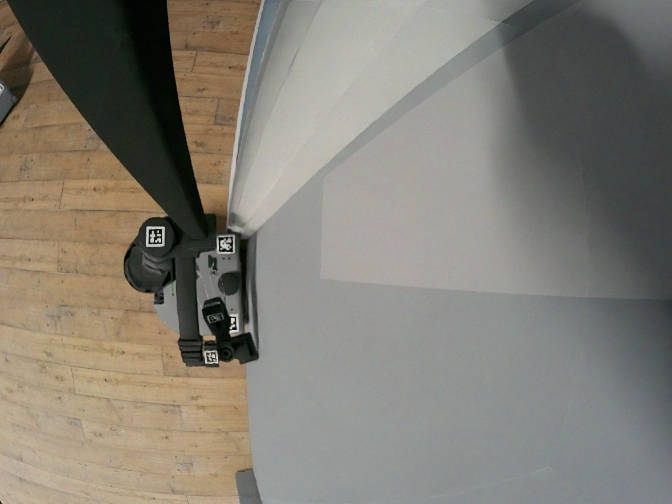

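Request:
execute_actions(actions=[{"r3":{"base":{"translate_m":-0.2}}}], cameras=[])

Request:
execute_actions(actions=[{"r3":{"base":{"rotate_rad":1.6},"joints":{"wrist_yaw_rad":3.3,"head_pan_rad":-1.5}},"r1":{"base":{"rotate_rad":-0.45}}}], cameras=[])

Request:
execute_actions(actions=[{"r3":{"base":{"translate_m":0.15}},"r1":{"base":{"translate_m":1}}}], cameras=["r3_nav_camera","r1_nav_camera"])

Scene clock: 50.43 s.
r1.base_odometry: x=-0.565 y=-0.201 heading=-2.800 (m, m, rad; r1's odometry frame)
r1.turned_by_wheels: +0.000 (rad since the last result)
r1.turned_by_imu: -0.001 (rad since the last result)
r1.base_tilt: forward=+0.9 right=+1.4 (deg)
r1.lidar_m: 1.15 1.32 1.34 1.15 1.09 1.11 1.44 1.82 1.86 2.41 3.26 2.00
r1.head_depth_mm: 1672 2001 2315 1888 1553 1309 1128 / 1641 1879 2194 1893 1544 1309 1130 / 1517 1744 2077 1825 1556 1303 1135 / 1415 1603 1747 1606 1558 1309 1133 / 1275 1440 1620 1733 1542 1310 1133 / 1236 1367 1556 1736 1552 1310 1125 / 1110 1245 1415 1617 1555 1305 1135
r1.base_status: not commanded
r1.joint_positions: lift_m=+0.280 arm_m=+0.002 wrist_yaw_rad=+3.299 wrist_pitch_rad=-0.419 wrist_roll_rad=-0.007 gripper_m=+0.037 head_pan_rad=-0.007 head_tilt_rad=-0.791
r1.joint_status: not commanded
r1.motor_effort: left_wheel=+0(1) right_wheel=-2(2) lift_m=+36(36) arm_m=-1(1) wrist_yaw_rad=+2(1) wrist_pitch_rad=+9(9) wrist_roll_rad=+1(1) gripper_m=+0(0) head_pan_rad=+4(3) head_tilt_rad=-5(5) (%)
r1.hand_pose: x=-0.0564 y=+0.0746 z=+0.2927 quat_wxyz=(+0.092, +0.675, +0.201, +0.704) (m; r1's base frame)
r1.wrist_depth_mm: 818 887 - - - - - / 876 961 - - - - - / 875 883 879 898 893 910 893 / 706 698 699 700 703 701 699 / 585 584 596 - 591 579 584 / 497 506 - - 507 492 491 / 434 - - - - 428 427
r2.base_odometry: x=+1.622 y=+0.783 heading=+1.900 (m, m, rad; r2's odometry frame)
r2.turned_by_wheels: +0.000 (rad since the last result)
r2.turned_by_imu: +0.000 (rad since the last result)
r2.base_tilt: forward=-1.6 right=+3.3 (deg)
r2.lidar_m: 1.09 1.66 2.44 2.66 2.16 2.14 2.16 1.71 1.69 1.29 1.02 1.00
r2.head_depth_mm: 909 1004 1124 1264 1451 1332 1161 / 977 1085 1220 1411 1532 1332 1163 / 1043 1171 1341 1560 1579 1335 1163 / 1131 1286 1479 1738 1574 1338 1163 / 1240 1423 1652 1846 1576 1344 1169 / 1349 1564 1890 1897 1580 1334 1174 / 1504 1769 2203 1913 1565 1336 1167
r2.base_status: not commanded
r2.joint_positions: lift_m=+0.280 arm_m=+0.003 wrist_yaw_rad=+3.298 wrist_pitch_rad=-0.415 wrist_roll_rad=-0.007 gripper_m=+0.037 head_pan_rad=+0.007 head_tilt_rad=-0.692
r2.joint_status: not commanded
r2.motor_effort: left_wheel=-3(3) right_wheel=+3(3) lift_m=+39(40) arm_m=-1(1) wrist_yaw_rad=+1(1) wrist_pitch_rad=+5(5) wrist_roll_rad=+0(0) gripper_m=+0(0) head_pan_rad=-2(3) head_tilt_rad=-4(4) (%)
r2.hand_pose: x=-0.0563 y=+0.0742 z=+0.2936 quat_wxyz=(+0.091, +0.676, +0.200, +0.704) (m; r2's base frame)
r2.wrist_depth_mm: - - - - - - - / - - - - - - - / 801 837 867 - 913 973 - / 644 653 684 708 721 733 762 / 534 547 575 - 597 604 622 / 457 495 - - 515 506 515 / 398 - - - - 437 446
r3.base_odometry: x=-0.221 y=-2.532 heading=-2.070 (m, m, rad; r3's odometry frame)
r3.turned_by_wheels: +0.000 (rad since the last result)
r3.turned_by_imu: +0.002 (rad since the last result)
r3.base_tilt: forward=+0.1 right=-0.1 (deg)
r3.lidar_m: 0.27 0.27 0.29 1.07 1.86 1.26 2.93 3.10 2.56 0.85 0.36 0.28
r3.head_depth_mm: - 310 406 586 1056 1206 1124 / - 313 409 593 1071 1212 1135 / - 314 412 596 1087 1209 - / - 315 416 601 1108 1209 - / - 316 416 607 1125 1207 - / - 316 419 612 938 1201 - / - 318 422 559 733 1191 1126
r3.base_status: done
r3.joint_positions: lift_m=+0.280 arm_m=+0.000 wrist_yaw_rad=+3.398 wrist_pitch_rad=-0.418 wrist_roll_rad=+0.000 gripper_m=+0.037 head_pan_rad=-0.003 head_tilt_rad=-1.192
r3.joint_status: not commanded
r3.motor_effort: left_wheel=+0(6) right_wheel=+0(20) lift_m=+32(33) arm_m=-2(1) wrist_yaw_rad=+1(11) wrist_pitch_rad=+10(10) wrist_roll_rad=+0(0) gripper_m=+0(0) head_pan_rad=+2(3) head_tilt_rad=-5(5) (%)
r3.hand_pose: x=-0.0782 y=+0.0720 z=+0.2926 quat_wxyz=(+0.057, +0.667, +0.234, +0.705) (m; r3's base frame)
r3.wrist_depth_mm: - - - - - - 492 / 927 - - - - 953 469 / 930 946 978 972 - 826 444 / 716 729 725 739 756 690 422 / 576 584 582 589 602 575 398 / 487 486 - - 522 505 380 / 418 - - - - 438 346
pictures: none
No camera images: the call's "cameras" was empty. Leave "cameras" out to get every camera's image.

Scene clock: 52.87 s.
r1.base_odometry: x=-0.565 y=-0.201 heading=+3.034 (m, m, rad; r1's odometry frame)
r1.turned_by_wheels: -0.450 (rad since the last result)
r1.turned_by_imu: -0.449 (rad since the last result)
r1.base_tilt: forward=+1.0 right=+1.3 (deg)
r1.lidar_m: 1.96 1.22 1.32 1.37 1.13 1.09 1.13 1.55 1.82 1.89 2.60 3.19
r1.head_depth_mm: 3158 3375 2442 1913 1556 1304 1130 / 3285 3460 2449 1882 1558 1315 1134 / 2671 3020 2436 1895 1546 1307 1133 / 2207 2563 2441 1901 1552 1307 1135 / 1896 2113 2265 1898 1554 1307 1138 / 1697 1895 2113 1792 1543 1311 1135 / 1533 1691 1363 1578 1551 1314 1139
r1.base_status: done
r1.joint_positions: lift_m=+0.280 arm_m=+0.002 wrist_yaw_rad=+3.299 wrist_pitch_rad=-0.419 wrist_roll_rad=-0.007 gripper_m=+0.037 head_pan_rad=-0.007 head_tilt_rad=-0.791
r1.joint_status: not commanded
r1.motor_effort: left_wheel=+0(7) right_wheel=-2(7) lift_m=+36(36) arm_m=-1(0) wrist_yaw_rad=+2(1) wrist_pitch_rad=+9(9) wrist_roll_rad=+0(1) gripper_m=+0(1) head_pan_rad=+4(4) head_tilt_rad=-6(5) (%)
r1.hand_pose: x=-0.0564 y=+0.0746 z=+0.2927 quat_wxyz=(+0.092, +0.675, +0.201, +0.704) (m; r1's base frame)
r1.wrist_depth_mm: 803 947 - - - - - / 843 - - - - - - / 846 891 910 888 879 892 878 / 703 699 707 713 692 695 696 / 582 582 598 - 584 581 573 / 486 503 - - 503 491 497 / 435 - - - - 424 426
r2.base_odometry: x=+1.622 y=+0.783 heading=+1.900 (m, m, rad; r2's odometry frame)
r2.turned_by_wheels: +0.000 (rad since the last result)
r2.turned_by_imu: +0.000 (rad since the last result)
r2.base_tilt: forward=-1.6 right=+3.2 (deg)
r2.lidar_m: 1.09 1.66 2.45 2.67 2.16 2.14 2.16 1.72 1.69 1.29 1.03 1.00
r2.head_depth_mm: 912 1001 1114 1266 1455 1336 1164 / 976 1076 1217 1394 1526 1332 1154 / 1048 1175 1336 1561 1564 1335 1162 / 1133 1278 1476 1746 1570 1335 1170 / 1235 1407 1646 1844 1559 1329 1170 / 1353 1577 1884 1912 1574 1332 1172 / 1503 1780 2160 1890 1579 1339 1177
r2.base_status: not commanded
r2.joint_positions: lift_m=+0.280 arm_m=+0.003 wrist_yaw_rad=+3.298 wrist_pitch_rad=-0.415 wrist_roll_rad=-0.007 gripper_m=+0.037 head_pan_rad=+0.007 head_tilt_rad=-0.692
r2.joint_status: not commanded
r2.motor_effort: left_wheel=-3(2) right_wheel=+3(3) lift_m=+40(39) arm_m=-1(1) wrist_yaw_rad=+1(1) wrist_pitch_rad=+5(5) wrist_roll_rad=+0(0) gripper_m=+0(0) head_pan_rad=-2(3) head_tilt_rad=-4(4) (%)
r2.hand_pose: x=-0.0563 y=+0.0742 z=+0.2936 quat_wxyz=(+0.091, +0.676, +0.200, +0.704) (m; r2's base frame)
r2.wrist_depth_mm: - - - - - - - / - - - - - - - / 802 842 866 - 920 948 - / 647 662 677 709 724 737 759 / 533 546 575 - 598 604 617 / 457 493 - - 513 503 519 / 400 - - - - 437 444
r3.base_odometry: x=-0.221 y=-2.532 heading=-0.470 (m, m, rad; r3's odometry frame)
r3.turned_by_wheels: +1.600 (rad since the last result)
r3.turned_by_imu: +1.576 (rad since the last result)
r3.base_tilt: forward=+0.2 right=+0.0 (deg)
r3.lidar_m: 1.21 1.88 1.26 2.93 3.13 2.56 0.79 0.35 0.28 0.27 0.27 0.30
r3.head_depth_mm: - 309 399 561 949 1206 1158 / - 315 409 579 994 1214 - / - 320 418 602 961 - - / - 327 430 623 1006 - - / 288 333 440 650 1127 1197 1111 / 289 338 453 629 910 1195 1116 / 292 346 439 527 1002 1200 1119
r3.base_status: done
r3.joint_positions: lift_m=+0.280 arm_m=+0.000 wrist_yaw_rad=+3.302 wrist_pitch_rad=-0.418 wrist_roll_rad=+0.000 gripper_m=+0.037 head_pan_rad=-1.493 head_tilt_rad=-1.192
r3.joint_status: all done
r3.motor_effort: left_wheel=-1(6) right_wheel=+3(15) lift_m=+32(33) arm_m=-2(2) wrist_yaw_rad=-3(5) wrist_pitch_rad=+10(10) wrist_roll_rad=+0(0) gripper_m=+0(0) head_pan_rad=-4(52) head_tilt_rad=-5(5) (%)
r3.hand_pose: x=-0.0572 y=+0.0765 z=+0.2926 quat_wxyz=(+0.091, +0.677, +0.202, +0.701) (m; r3's base frame)
r3.wrist_depth_mm: - - - - - - - / - - - - - - - / 919 952 954 - - - 974 / 715 725 715 743 748 760 763 / 581 585 581 - 598 613 611 / 490 505 - - 511 509 510 / 414 - - - - 431 433
pictures: none
No camera images: the call's "cameras" was empty. Leave "cameras" out to get every camera's image.

Scene clock: 57.80 s.
r1.base_odometry: x=-1.560 y=-0.093 heading=+3.034 (m, m, rad; r1's odometry frame)
r1.turned_by_wheels: +0.000 (rad since the last result)
r1.turned_by_imu: -0.005 (rad since the last result)
r1.base_tilt: forward=+1.0 right=+1.3 (deg)
r1.lidar_m: 1.16 0.92 0.89 0.52 1.16 1.95 2.02 2.40 2.31 2.41 2.63 2.30
r1.head_depth_mm: 2400 2695 2455 1881 1539 1316 1134 / 2066 2552 2461 1905 1547 1313 1129 / 1645 1925 2273 1898 1550 1311 1137 / 1350 1561 1833 1883 1564 1315 1135 / 1155 1304 1487 1698 1537 1308 1132 / 1013 1114 1247 1405 1517 1317 1128 / 898 977 1095 1269 1445 1309 1138
r1.base_status: done
r1.joint_positions: lift_m=+0.280 arm_m=+0.002 wrist_yaw_rad=+3.299 wrist_pitch_rad=-0.419 wrist_roll_rad=-0.007 gripper_m=+0.037 head_pan_rad=-0.007 head_tilt_rad=-0.791
r1.joint_status: not commanded
r1.motor_effort: left_wheel=+1(9) right_wheel=-2(4) lift_m=+36(36) arm_m=+0(0) wrist_yaw_rad=+1(2) wrist_pitch_rad=+9(9) wrist_roll_rad=+1(1) gripper_m=+0(0) head_pan_rad=+3(4) head_tilt_rad=-6(6) (%)
r1.hand_pose: x=-0.0565 y=+0.0747 z=+0.2927 quat_wxyz=(+0.092, +0.675, +0.201, +0.704) (m; r1's base frame)
r1.wrist_depth_mm: - - - - 830 771 691 / - - - - 703 807 722 / 884 901 895 626 588 621 761 / 709 689 702 659 603 649 697 / 582 580 600 - 594 570 575 / 494 505 - - 509 489 491 / 433 - - - - 427 429
r2.base_odometry: x=+1.622 y=+0.783 heading=+1.900 (m, m, rad; r2's odometry frame)
r2.turned_by_wheels: +0.000 (rad since the last result)
r2.turned_by_imu: +0.000 (rad since the last result)
r2.base_tilt: forward=-1.6 right=+3.2 (deg)
r2.lidar_m: 1.10 1.66 2.45 2.66 2.16 2.14 2.16 1.72 1.69 1.29 1.02 1.00
r2.head_depth_mm: 908 1005 1124 1271 1456 1335 1161 / 974 1082 1220 1396 1532 1327 1160 / 1046 1175 1338 1559 1574 1337 1167 / 1127 1285 1484 1741 1563 1339 1160 / 1230 1423 1658 1865 1584 1337 1169 / 1350 1572 1894 1922 1570 1339 1167 / 1510 1775 2177 1920 1565 1345 1171
r2.base_status: not commanded
r2.joint_positions: lift_m=+0.280 arm_m=+0.003 wrist_yaw_rad=+3.298 wrist_pitch_rad=-0.415 wrist_roll_rad=-0.007 gripper_m=+0.037 head_pan_rad=+0.007 head_tilt_rad=-0.692
r2.joint_status: not commanded
r2.motor_effort: left_wheel=-3(3) right_wheel=+3(2) lift_m=+40(40) arm_m=-1(1) wrist_yaw_rad=+2(1) wrist_pitch_rad=+5(5) wrist_roll_rad=+0(0) gripper_m=-1(0) head_pan_rad=-3(3) head_tilt_rad=-4(3) (%)
r2.hand_pose: x=-0.0563 y=+0.0742 z=+0.2936 quat_wxyz=(+0.091, +0.676, +0.200, +0.704) (m; r2's base frame)
r2.wrist_depth_mm: - - - - - - - / - - - - - - - / 803 835 870 - 912 952 - / 650 660 690 706 721 738 777 / 529 549 572 - 601 596 615 / 457 497 - - 512 506 521 / 398 - - - - 438 447
r3.base_odometry: x=-0.088 y=-2.600 heading=-0.470 (m, m, rad; r3's odometry frame)
r3.turned_by_wheels: +0.000 (rad since the last result)
r3.turned_by_imu: +0.001 (rad since the last result)
r3.base_tilt: forward=+0.1 right=+0.1 (deg)
r3.lidar_m: 1.29 1.71 2.53 2.92 0.54 2.70 0.84 0.37 0.29 0.21 0.22 0.34
r3.head_depth_mm: - 326 423 595 1007 1206 1157 / 289 332 432 615 1049 1216 - / 292 338 443 636 1015 - - / - 315 392 567 944 - - / - - 317 455 845 1194 1122 / - - 332 511 1004 1187 1116 / - 290 353 532 1092 1178 1108
r3.base_status: done
r3.joint_positions: lift_m=+0.280 arm_m=+0.000 wrist_yaw_rad=+3.302 wrist_pitch_rad=-0.418 wrist_roll_rad=+0.000 gripper_m=+0.037 head_pan_rad=-1.494 head_tilt_rad=-1.192
r3.joint_status: not commanded
r3.motor_effort: left_wheel=-1(6) right_wheel=+3(12) lift_m=+32(33) arm_m=-2(2) wrist_yaw_rad=-2(3) wrist_pitch_rad=+9(10) wrist_roll_rad=+0(0) gripper_m=+0(0) head_pan_rad=-3(4) head_tilt_rad=-5(5) (%)
r3.hand_pose: x=-0.0570 y=+0.0765 z=+0.2926 quat_wxyz=(+0.091, +0.677, +0.202, +0.701) (m; r3's base frame)
r3.wrist_depth_mm: - - - - - - - / - - - - - - - / 915 958 849 668 - - - / 728 723 666 705 733 764 764 / 589 585 586 - 605 609 607 / 483 501 - - 510 505 510 / 419 - - - - 435 434
pictures: r1_nav_camera (sideways: a quarter turn counterclockwise sets it upright), r3_nav_camera (sideways: a quarter turn counterclockwise sets it upright)
camera_calibration (this result's frames):
r1_nav_camera: T_world_to_cam=[[0.676929, 0.0577681, 0.733778, -0.919405], [0.0725284, -0.997299, 0.011605, 0.0380096], [0.732467, 0.045364, -0.67929, 0.833499], [0, 0, 0, 1]] pos_world=[0.00910505, 0.0532085, 1.24039]
r3_nav_camera: T_world_to_cam=[[0.0329907, -0.947752, 0.317296, -0.363401], [-0.99682, -0.054244, -0.0583811, 0.134756], [0.0725423, -0.314361, -0.946528, 1.18364], [0, 0, 0, 1]] pos_world=[0.0604521, 0.0349852, 1.24352]
Images, in order (width x height): r1_nav_camera 672x504, r3_nav_camera 672x504.

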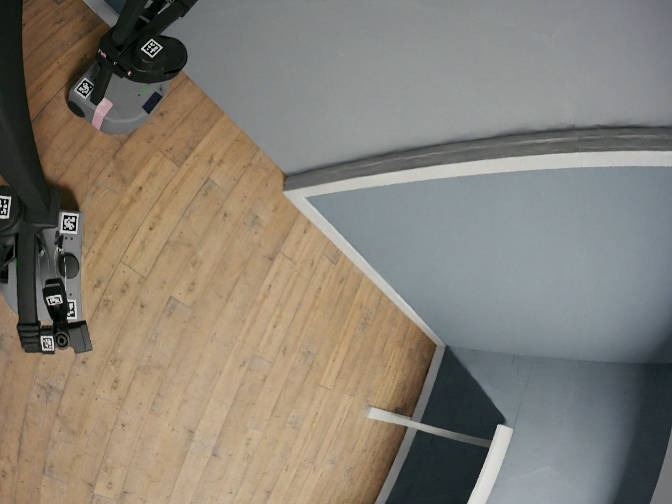

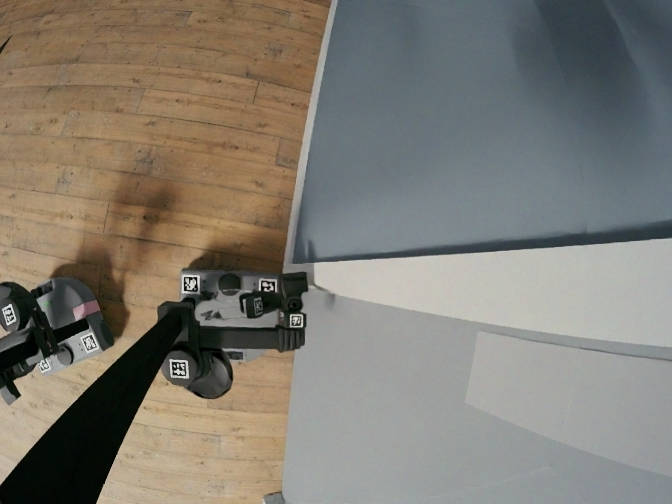

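Request:
execute_actions(actions=[{"r3":{"base":{"translate_m":-0.08}},"r1":{"base":{"translate_m":0.36}}}], cameras=[])

Request:
execute_actions(actions=[{"r3":{"joints":{"arm_m":0.5},"contact_limits":{"arm_m":46}},"r1":{"base":{"rotate_rad":0.85},"joints":{"head_tilt_rad":-1.2}}}], cameras=["r1_nav_camera","r3_nav_camera"])

Scene clock: 61.67 s.
r1.base_odometry: x=-1.917 y=-0.055 heading=+3.034 (m, m, rad; r1's odometry frame)
r1.turned_by_wheels: +0.000 (rad since the last result)
r1.turned_by_imu: -0.002 (rad since the last result)
r1.base_tilt: forward=+0.9 right=+1.3 (deg)
r1.lidar_m: 0.90 0.71 0.71 0.74 0.94 2.26 2.34 2.60 2.50 2.59 2.46 2.00
r1.head_depth_mm: 2072 2374 2429 1901 1544 1305 1137 / 1608 1978 2296 1899 1549 1313 1133 / 1264 1501 1819 1881 1548 1302 1129 / 1049 1205 1420 1683 1555 1315 1134 / 899 1009 1145 1323 1473 1311 1138 / 779 865 963 1090 1249 1282 1131 / 691 755 835 923 1053 1252 1133
r1.base_status: done
r1.joint_positions: lift_m=+0.280 arm_m=+0.002 wrist_yaw_rad=+3.299 wrist_pitch_rad=-0.419 wrist_roll_rad=-0.007 gripper_m=+0.037 head_pan_rad=-0.007 head_tilt_rad=-0.791
r1.joint_status: not commanded
r1.motor_effort: left_wheel=+0(9) right_wheel=-2(4) lift_m=+36(36) arm_m=-1(1) wrist_yaw_rad=+1(1) wrist_pitch_rad=+9(9) wrist_roll_rad=+1(1) gripper_m=+0(0) head_pan_rad=+3(4) head_tilt_rad=-5(5) (%)
r1.hand_pose: x=-0.0565 y=+0.0747 z=+0.2927 quat_wxyz=(+0.092, +0.675, +0.201, +0.704) (m; r1's base frame)
r1.wrist_depth_mm: - - 580 - 736 628 556 / - - 722 - 790 675 590 / 895 880 587 657 800 708 612 / 711 693 650 643 714 692 644 / 575 582 599 - 594 583 569 / 494 505 - - 505 491 489 / 435 - - - - 426 425
r2.base_odometry: x=+1.622 y=+0.783 heading=+1.900 (m, m, rad; r2's odometry frame)
r2.turned_by_wheels: +0.000 (rad since the last result)
r2.turned_by_imu: +0.000 (rad since the last result)
r2.base_tilt: forward=-1.6 right=+3.2 (deg)
r2.lidar_m: 1.10 1.66 2.45 2.66 2.16 2.14 2.16 1.71 1.69 1.29 1.02 1.00
r2.head_depth_mm: 910 1007 1123 1271 1457 1327 1165 / 972 1079 1222 1416 1524 1336 1163 / 1050 1169 1342 1551 1568 1339 1162 / 1130 1285 1469 1730 1566 1330 1164 / 1235 1429 1658 1838 1579 1339 1174 / 1353 1581 1903 1925 1581 1327 1165 / 1504 1795 2166 1912 1578 1343 1175
r2.base_status: not commanded
r2.joint_positions: lift_m=+0.280 arm_m=+0.003 wrist_yaw_rad=+3.298 wrist_pitch_rad=-0.415 wrist_roll_rad=-0.007 gripper_m=+0.037 head_pan_rad=+0.007 head_tilt_rad=-0.692
r2.joint_status: not commanded
r2.motor_effort: left_wheel=-3(3) right_wheel=+3(3) lift_m=+40(40) arm_m=-1(1) wrist_yaw_rad=+1(1) wrist_pitch_rad=+5(5) wrist_roll_rad=+0(0) gripper_m=+0(0) head_pan_rad=-2(3) head_tilt_rad=-4(5) (%)
r2.hand_pose: x=-0.0563 y=+0.0742 z=+0.2936 quat_wxyz=(+0.091, +0.676, +0.200, +0.704) (m; r2's base frame)
r2.wrist_depth_mm: - - - - - - - / - - - - - - - / 810 821 865 - 926 961 - / 644 663 683 710 711 741 769 / 532 550 575 - 596 603 616 / 459 489 - - 511 503 518 / 399 - - - - 441 446
r3.base_odometry: x=-0.159 y=-2.564 heading=-0.470 (m, m, rad; r3's odometry frame)
r3.turned_by_wheels: +0.000 (rad since the last result)
r3.turned_by_imu: +0.001 (rad since the last result)
r3.base_tilt: forward=+0.1 right=+0.0 (deg)
r3.lidar_m: 1.25 1.80 2.65 2.93 0.56 0.54 0.81 0.37 0.28 0.28 0.23 0.33
r3.head_depth_mm: - 318 409 576 973 1205 1159 / - 323 419 598 1027 1217 - / - 328 429 617 987 - - / 290 334 441 639 1027 - - / 291 341 452 623 960 1194 1122 / 293 325 384 489 958 1188 1121 / - 292 323 483 1038 1184 1116
r3.base_status: done
r3.joint_positions: lift_m=+0.280 arm_m=+0.000 wrist_yaw_rad=+3.302 wrist_pitch_rad=-0.418 wrist_roll_rad=+0.000 gripper_m=+0.037 head_pan_rad=-1.494 head_tilt_rad=-1.192
r3.joint_status: not commanded
r3.motor_effort: left_wheel=-1(8) right_wheel=+3(8) lift_m=+33(32) arm_m=-2(2) wrist_yaw_rad=-2(2) wrist_pitch_rad=+10(10) wrist_roll_rad=+0(0) gripper_m=+0(0) head_pan_rad=-2(3) head_tilt_rad=-5(5) (%)
r3.hand_pose: x=-0.0570 y=+0.0765 z=+0.2926 quat_wxyz=(+0.091, +0.677, +0.202, +0.701) (m; r3's base frame)
r3.wrist_depth_mm: - - - - - - - / - 726 - - - - - / 926 550 634 - - - - / 664 524 617 744 758 750 772 / 561 564 595 - 601 606 608 / 488 499 - - 514 507 511 / 420 - - - - 434 436
pictures: none
No camera images: the call's "cameras" was empty. Leave "cameras" out to get every camera's image.

Scene clock: 66.53 s.
r1.base_odometry: x=-1.917 y=-0.055 heading=-2.400 (m, m, rad; r1's odometry frame)
r1.turned_by_wheels: +0.850 (rad since the last result)
r1.turned_by_imu: +0.846 (rad since the last result)
r1.base_tilt: forward=+0.9 right=+1.2 (deg)
r1.lidar_m: 0.73 0.89 0.55 1.43 2.27 2.71 2.49 2.51 2.45 2.00 1.17 0.71
r1.head_depth_mm: 662 858 1172 1401 1279 1174 1087 / 727 867 1110 1388 1275 1195 1099 / 761 942 1240 1399 1286 1196 - / 785 980 1296 1405 1289 1204 - / 811 1021 1371 1405 1287 1200 - / 839 1069 1466 1411 1290 1191 - / 867 1111 1500 1415 1172 1189 1121
r1.base_status: done
r1.joint_positions: lift_m=+0.280 arm_m=+0.002 wrist_yaw_rad=+3.299 wrist_pitch_rad=-0.418 wrist_roll_rad=-0.007 gripper_m=+0.037 head_pan_rad=-0.007 head_tilt_rad=-1.186
r1.joint_status: all done
r1.motor_effort: left_wheel=-3(8) right_wheel=+2(6) lift_m=+35(36) arm_m=-1(0) wrist_yaw_rad=+1(1) wrist_pitch_rad=+9(9) wrist_roll_rad=+1(0) gripper_m=+0(0) head_pan_rad=+4(5) head_tilt_rad=-8(36) (%)
r1.hand_pose: x=-0.0565 y=+0.0747 z=+0.2927 quat_wxyz=(+0.092, +0.675, +0.201, +0.704) (m; r1's base frame)
r1.wrist_depth_mm: - - - - - - 752 / - - - - - 661 766 / 906 898 878 898 888 564 544 / 709 709 702 708 694 532 470 / 580 578 595 - 599 556 497 / 494 502 - - 504 491 486 / 437 - - - - 429 427
r2.base_odometry: x=+1.622 y=+0.783 heading=+1.900 (m, m, rad; r2's odometry frame)
r2.turned_by_wheels: +0.000 (rad since the last result)
r2.turned_by_imu: +0.000 (rad since the last result)
r2.base_tilt: forward=-1.6 right=+3.3 (deg)
r2.lidar_m: 1.10 1.66 2.45 2.67 2.16 2.13 2.16 1.71 1.69 1.29 1.03 1.00
r2.head_depth_mm: 907 1003 1126 1269 1454 1327 1159 / 974 1082 1224 1389 1516 1347 1161 / 1048 1176 1338 1554 1568 1330 1170 / 1126 1285 1481 1749 1566 1338 1171 / 1239 1421 1661 1857 1561 1330 1160 / 1366 1577 1909 1923 1584 1337 1170 / 1513 1775 2176 1916 1568 1353 1168
r2.base_status: not commanded
r2.joint_positions: lift_m=+0.280 arm_m=+0.003 wrist_yaw_rad=+3.298 wrist_pitch_rad=-0.415 wrist_roll_rad=-0.007 gripper_m=+0.037 head_pan_rad=+0.007 head_tilt_rad=-0.692
r2.joint_status: not commanded
r2.motor_effort: left_wheel=-3(3) right_wheel=+3(3) lift_m=+40(40) arm_m=-1(1) wrist_yaw_rad=+1(2) wrist_pitch_rad=+5(5) wrist_roll_rad=+0(0) gripper_m=+0(0) head_pan_rad=-3(2) head_tilt_rad=-3(5) (%)
r2.hand_pose: x=-0.0563 y=+0.0742 z=+0.2936 quat_wxyz=(+0.091, +0.676, +0.200, +0.704) (m; r2's base frame)
r2.wrist_depth_mm: - - - - - - - / - - - - - - - / 811 824 859 - 935 965 - / 644 663 682 708 721 740 764 / 532 545 569 - 601 598 618 / 460 491 - - 513 508 521 / 403 - - - - 440 445
r3.base_odometry: x=-0.159 y=-2.564 heading=-0.470 (m, m, rad; r3's odometry frame)
r3.turned_by_wheels: +0.000 (rad since the last result)
r3.turned_by_imu: -0.003 (rad since the last result)
r3.base_tilt: forward=+0.1 right=+0.0 (deg)
r3.lidar_m: 1.21 1.80 2.64 2.93 0.61 0.68 0.89 0.66 0.64 0.66 0.23 0.32
r3.head_depth_mm: 653 770 945 1229 1297 1198 1158 / 695 828 1038 1350 1286 1218 - / 750 898 1150 1363 1290 - - / 1828 1642 1490 1388 1285 - - / 1839 1628 1490 1342 1056 1197 1116 / 1803 345 390 488 946 1190 1116 / - 292 327 481 1029 1194 1115
r3.base_status: not commanded
r3.joint_positions: lift_m=+0.280 arm_m=+0.498 wrist_yaw_rad=+3.303 wrist_pitch_rad=-0.420 wrist_roll_rad=+0.000 gripper_m=+0.037 head_pan_rad=-1.495 head_tilt_rad=-1.192
r3.joint_status: all done
r3.on_its_own: arm_m is at rest, and its effort (+15) is outside its rest range (-14 to +14)
r3.motor_effort: left_wheel=+1(13) right_wheel=-14(22) lift_m=+34(38) arm_m=+15(37) wrist_yaw_rad=-3(56) wrist_pitch_rad=+10(12) wrist_roll_rad=+0(0) gripper_m=+0(0) head_pan_rad=-3(3) head_tilt_rad=-5(5) (%)
r3.contact_limits: arm_m 46 (drawing in: default 22, maximum 36; extending or still: default 28, maximum 46)
r3.hand_pose: x=-0.0572 y=-0.4221 z=+0.2923 quat_wxyz=(+0.092, +0.677, +0.203, +0.701) (m; r3's base frame)
r3.wrist_depth_mm: - - - - - - 187 / - - - - - - 183 / 936 937 977 - - 271 186 / 713 735 722 - 749 275 201 / 580 589 583 - 602 270 218 / 486 484 516 500 497 268 246 / 419 419 412 425 416 299 284
pictures: r1_nav_camera (sideways: a quarter turn counterclockwise sets it upright), r3_nav_camera (sideways: a quarter turn counterclockwise sets it upright)
camera_calibration (this result's frames):
r1_nav_camera: T_world_to_cam=[[0.906912, 0.0564494, 0.417522, -0.508779], [0.0711845, -0.997267, -0.0197904, 0.0788891], [0.415264, 0.0476692, -0.908451, 1.13336], [0, 0, 0, 1]] pos_world=[-0.0148431, 0.0533671, 1.24359]
r3_nav_camera: T_world_to_cam=[[0.031626, -0.947795, 0.317309, -0.363409], [-0.996897, -0.0528098, -0.0583814, 0.134756], [0.0720906, -0.314478, -0.946523, 1.18363], [0, 0, 0, 1]] pos_world=[0.0605024, 0.0349061, 1.24352]
Images, in order (width x height): r1_nav_camera 672x504, r3_nav_camera 672x504.

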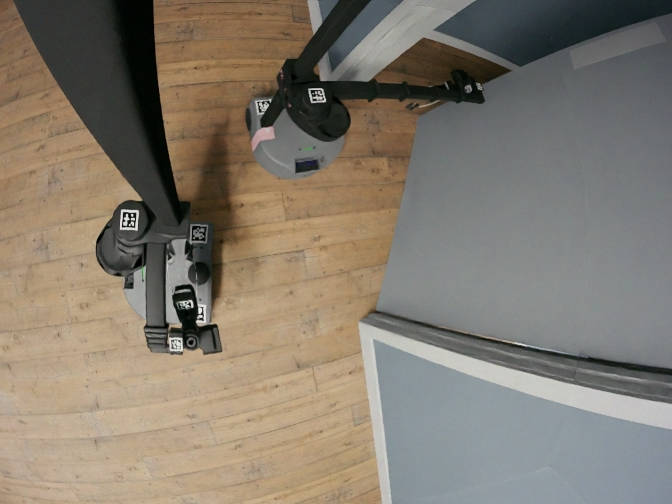

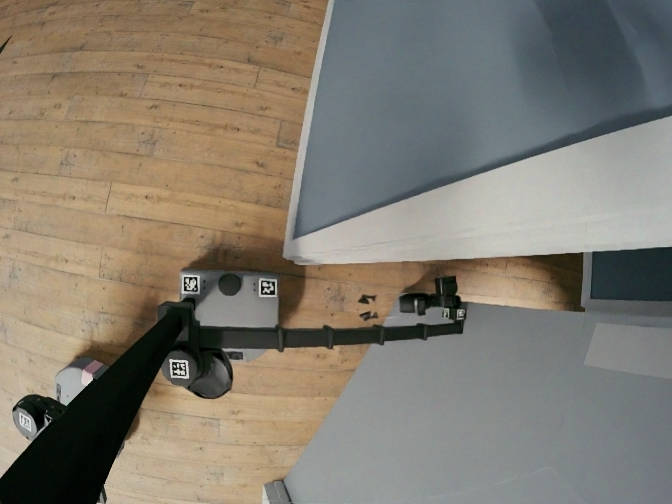

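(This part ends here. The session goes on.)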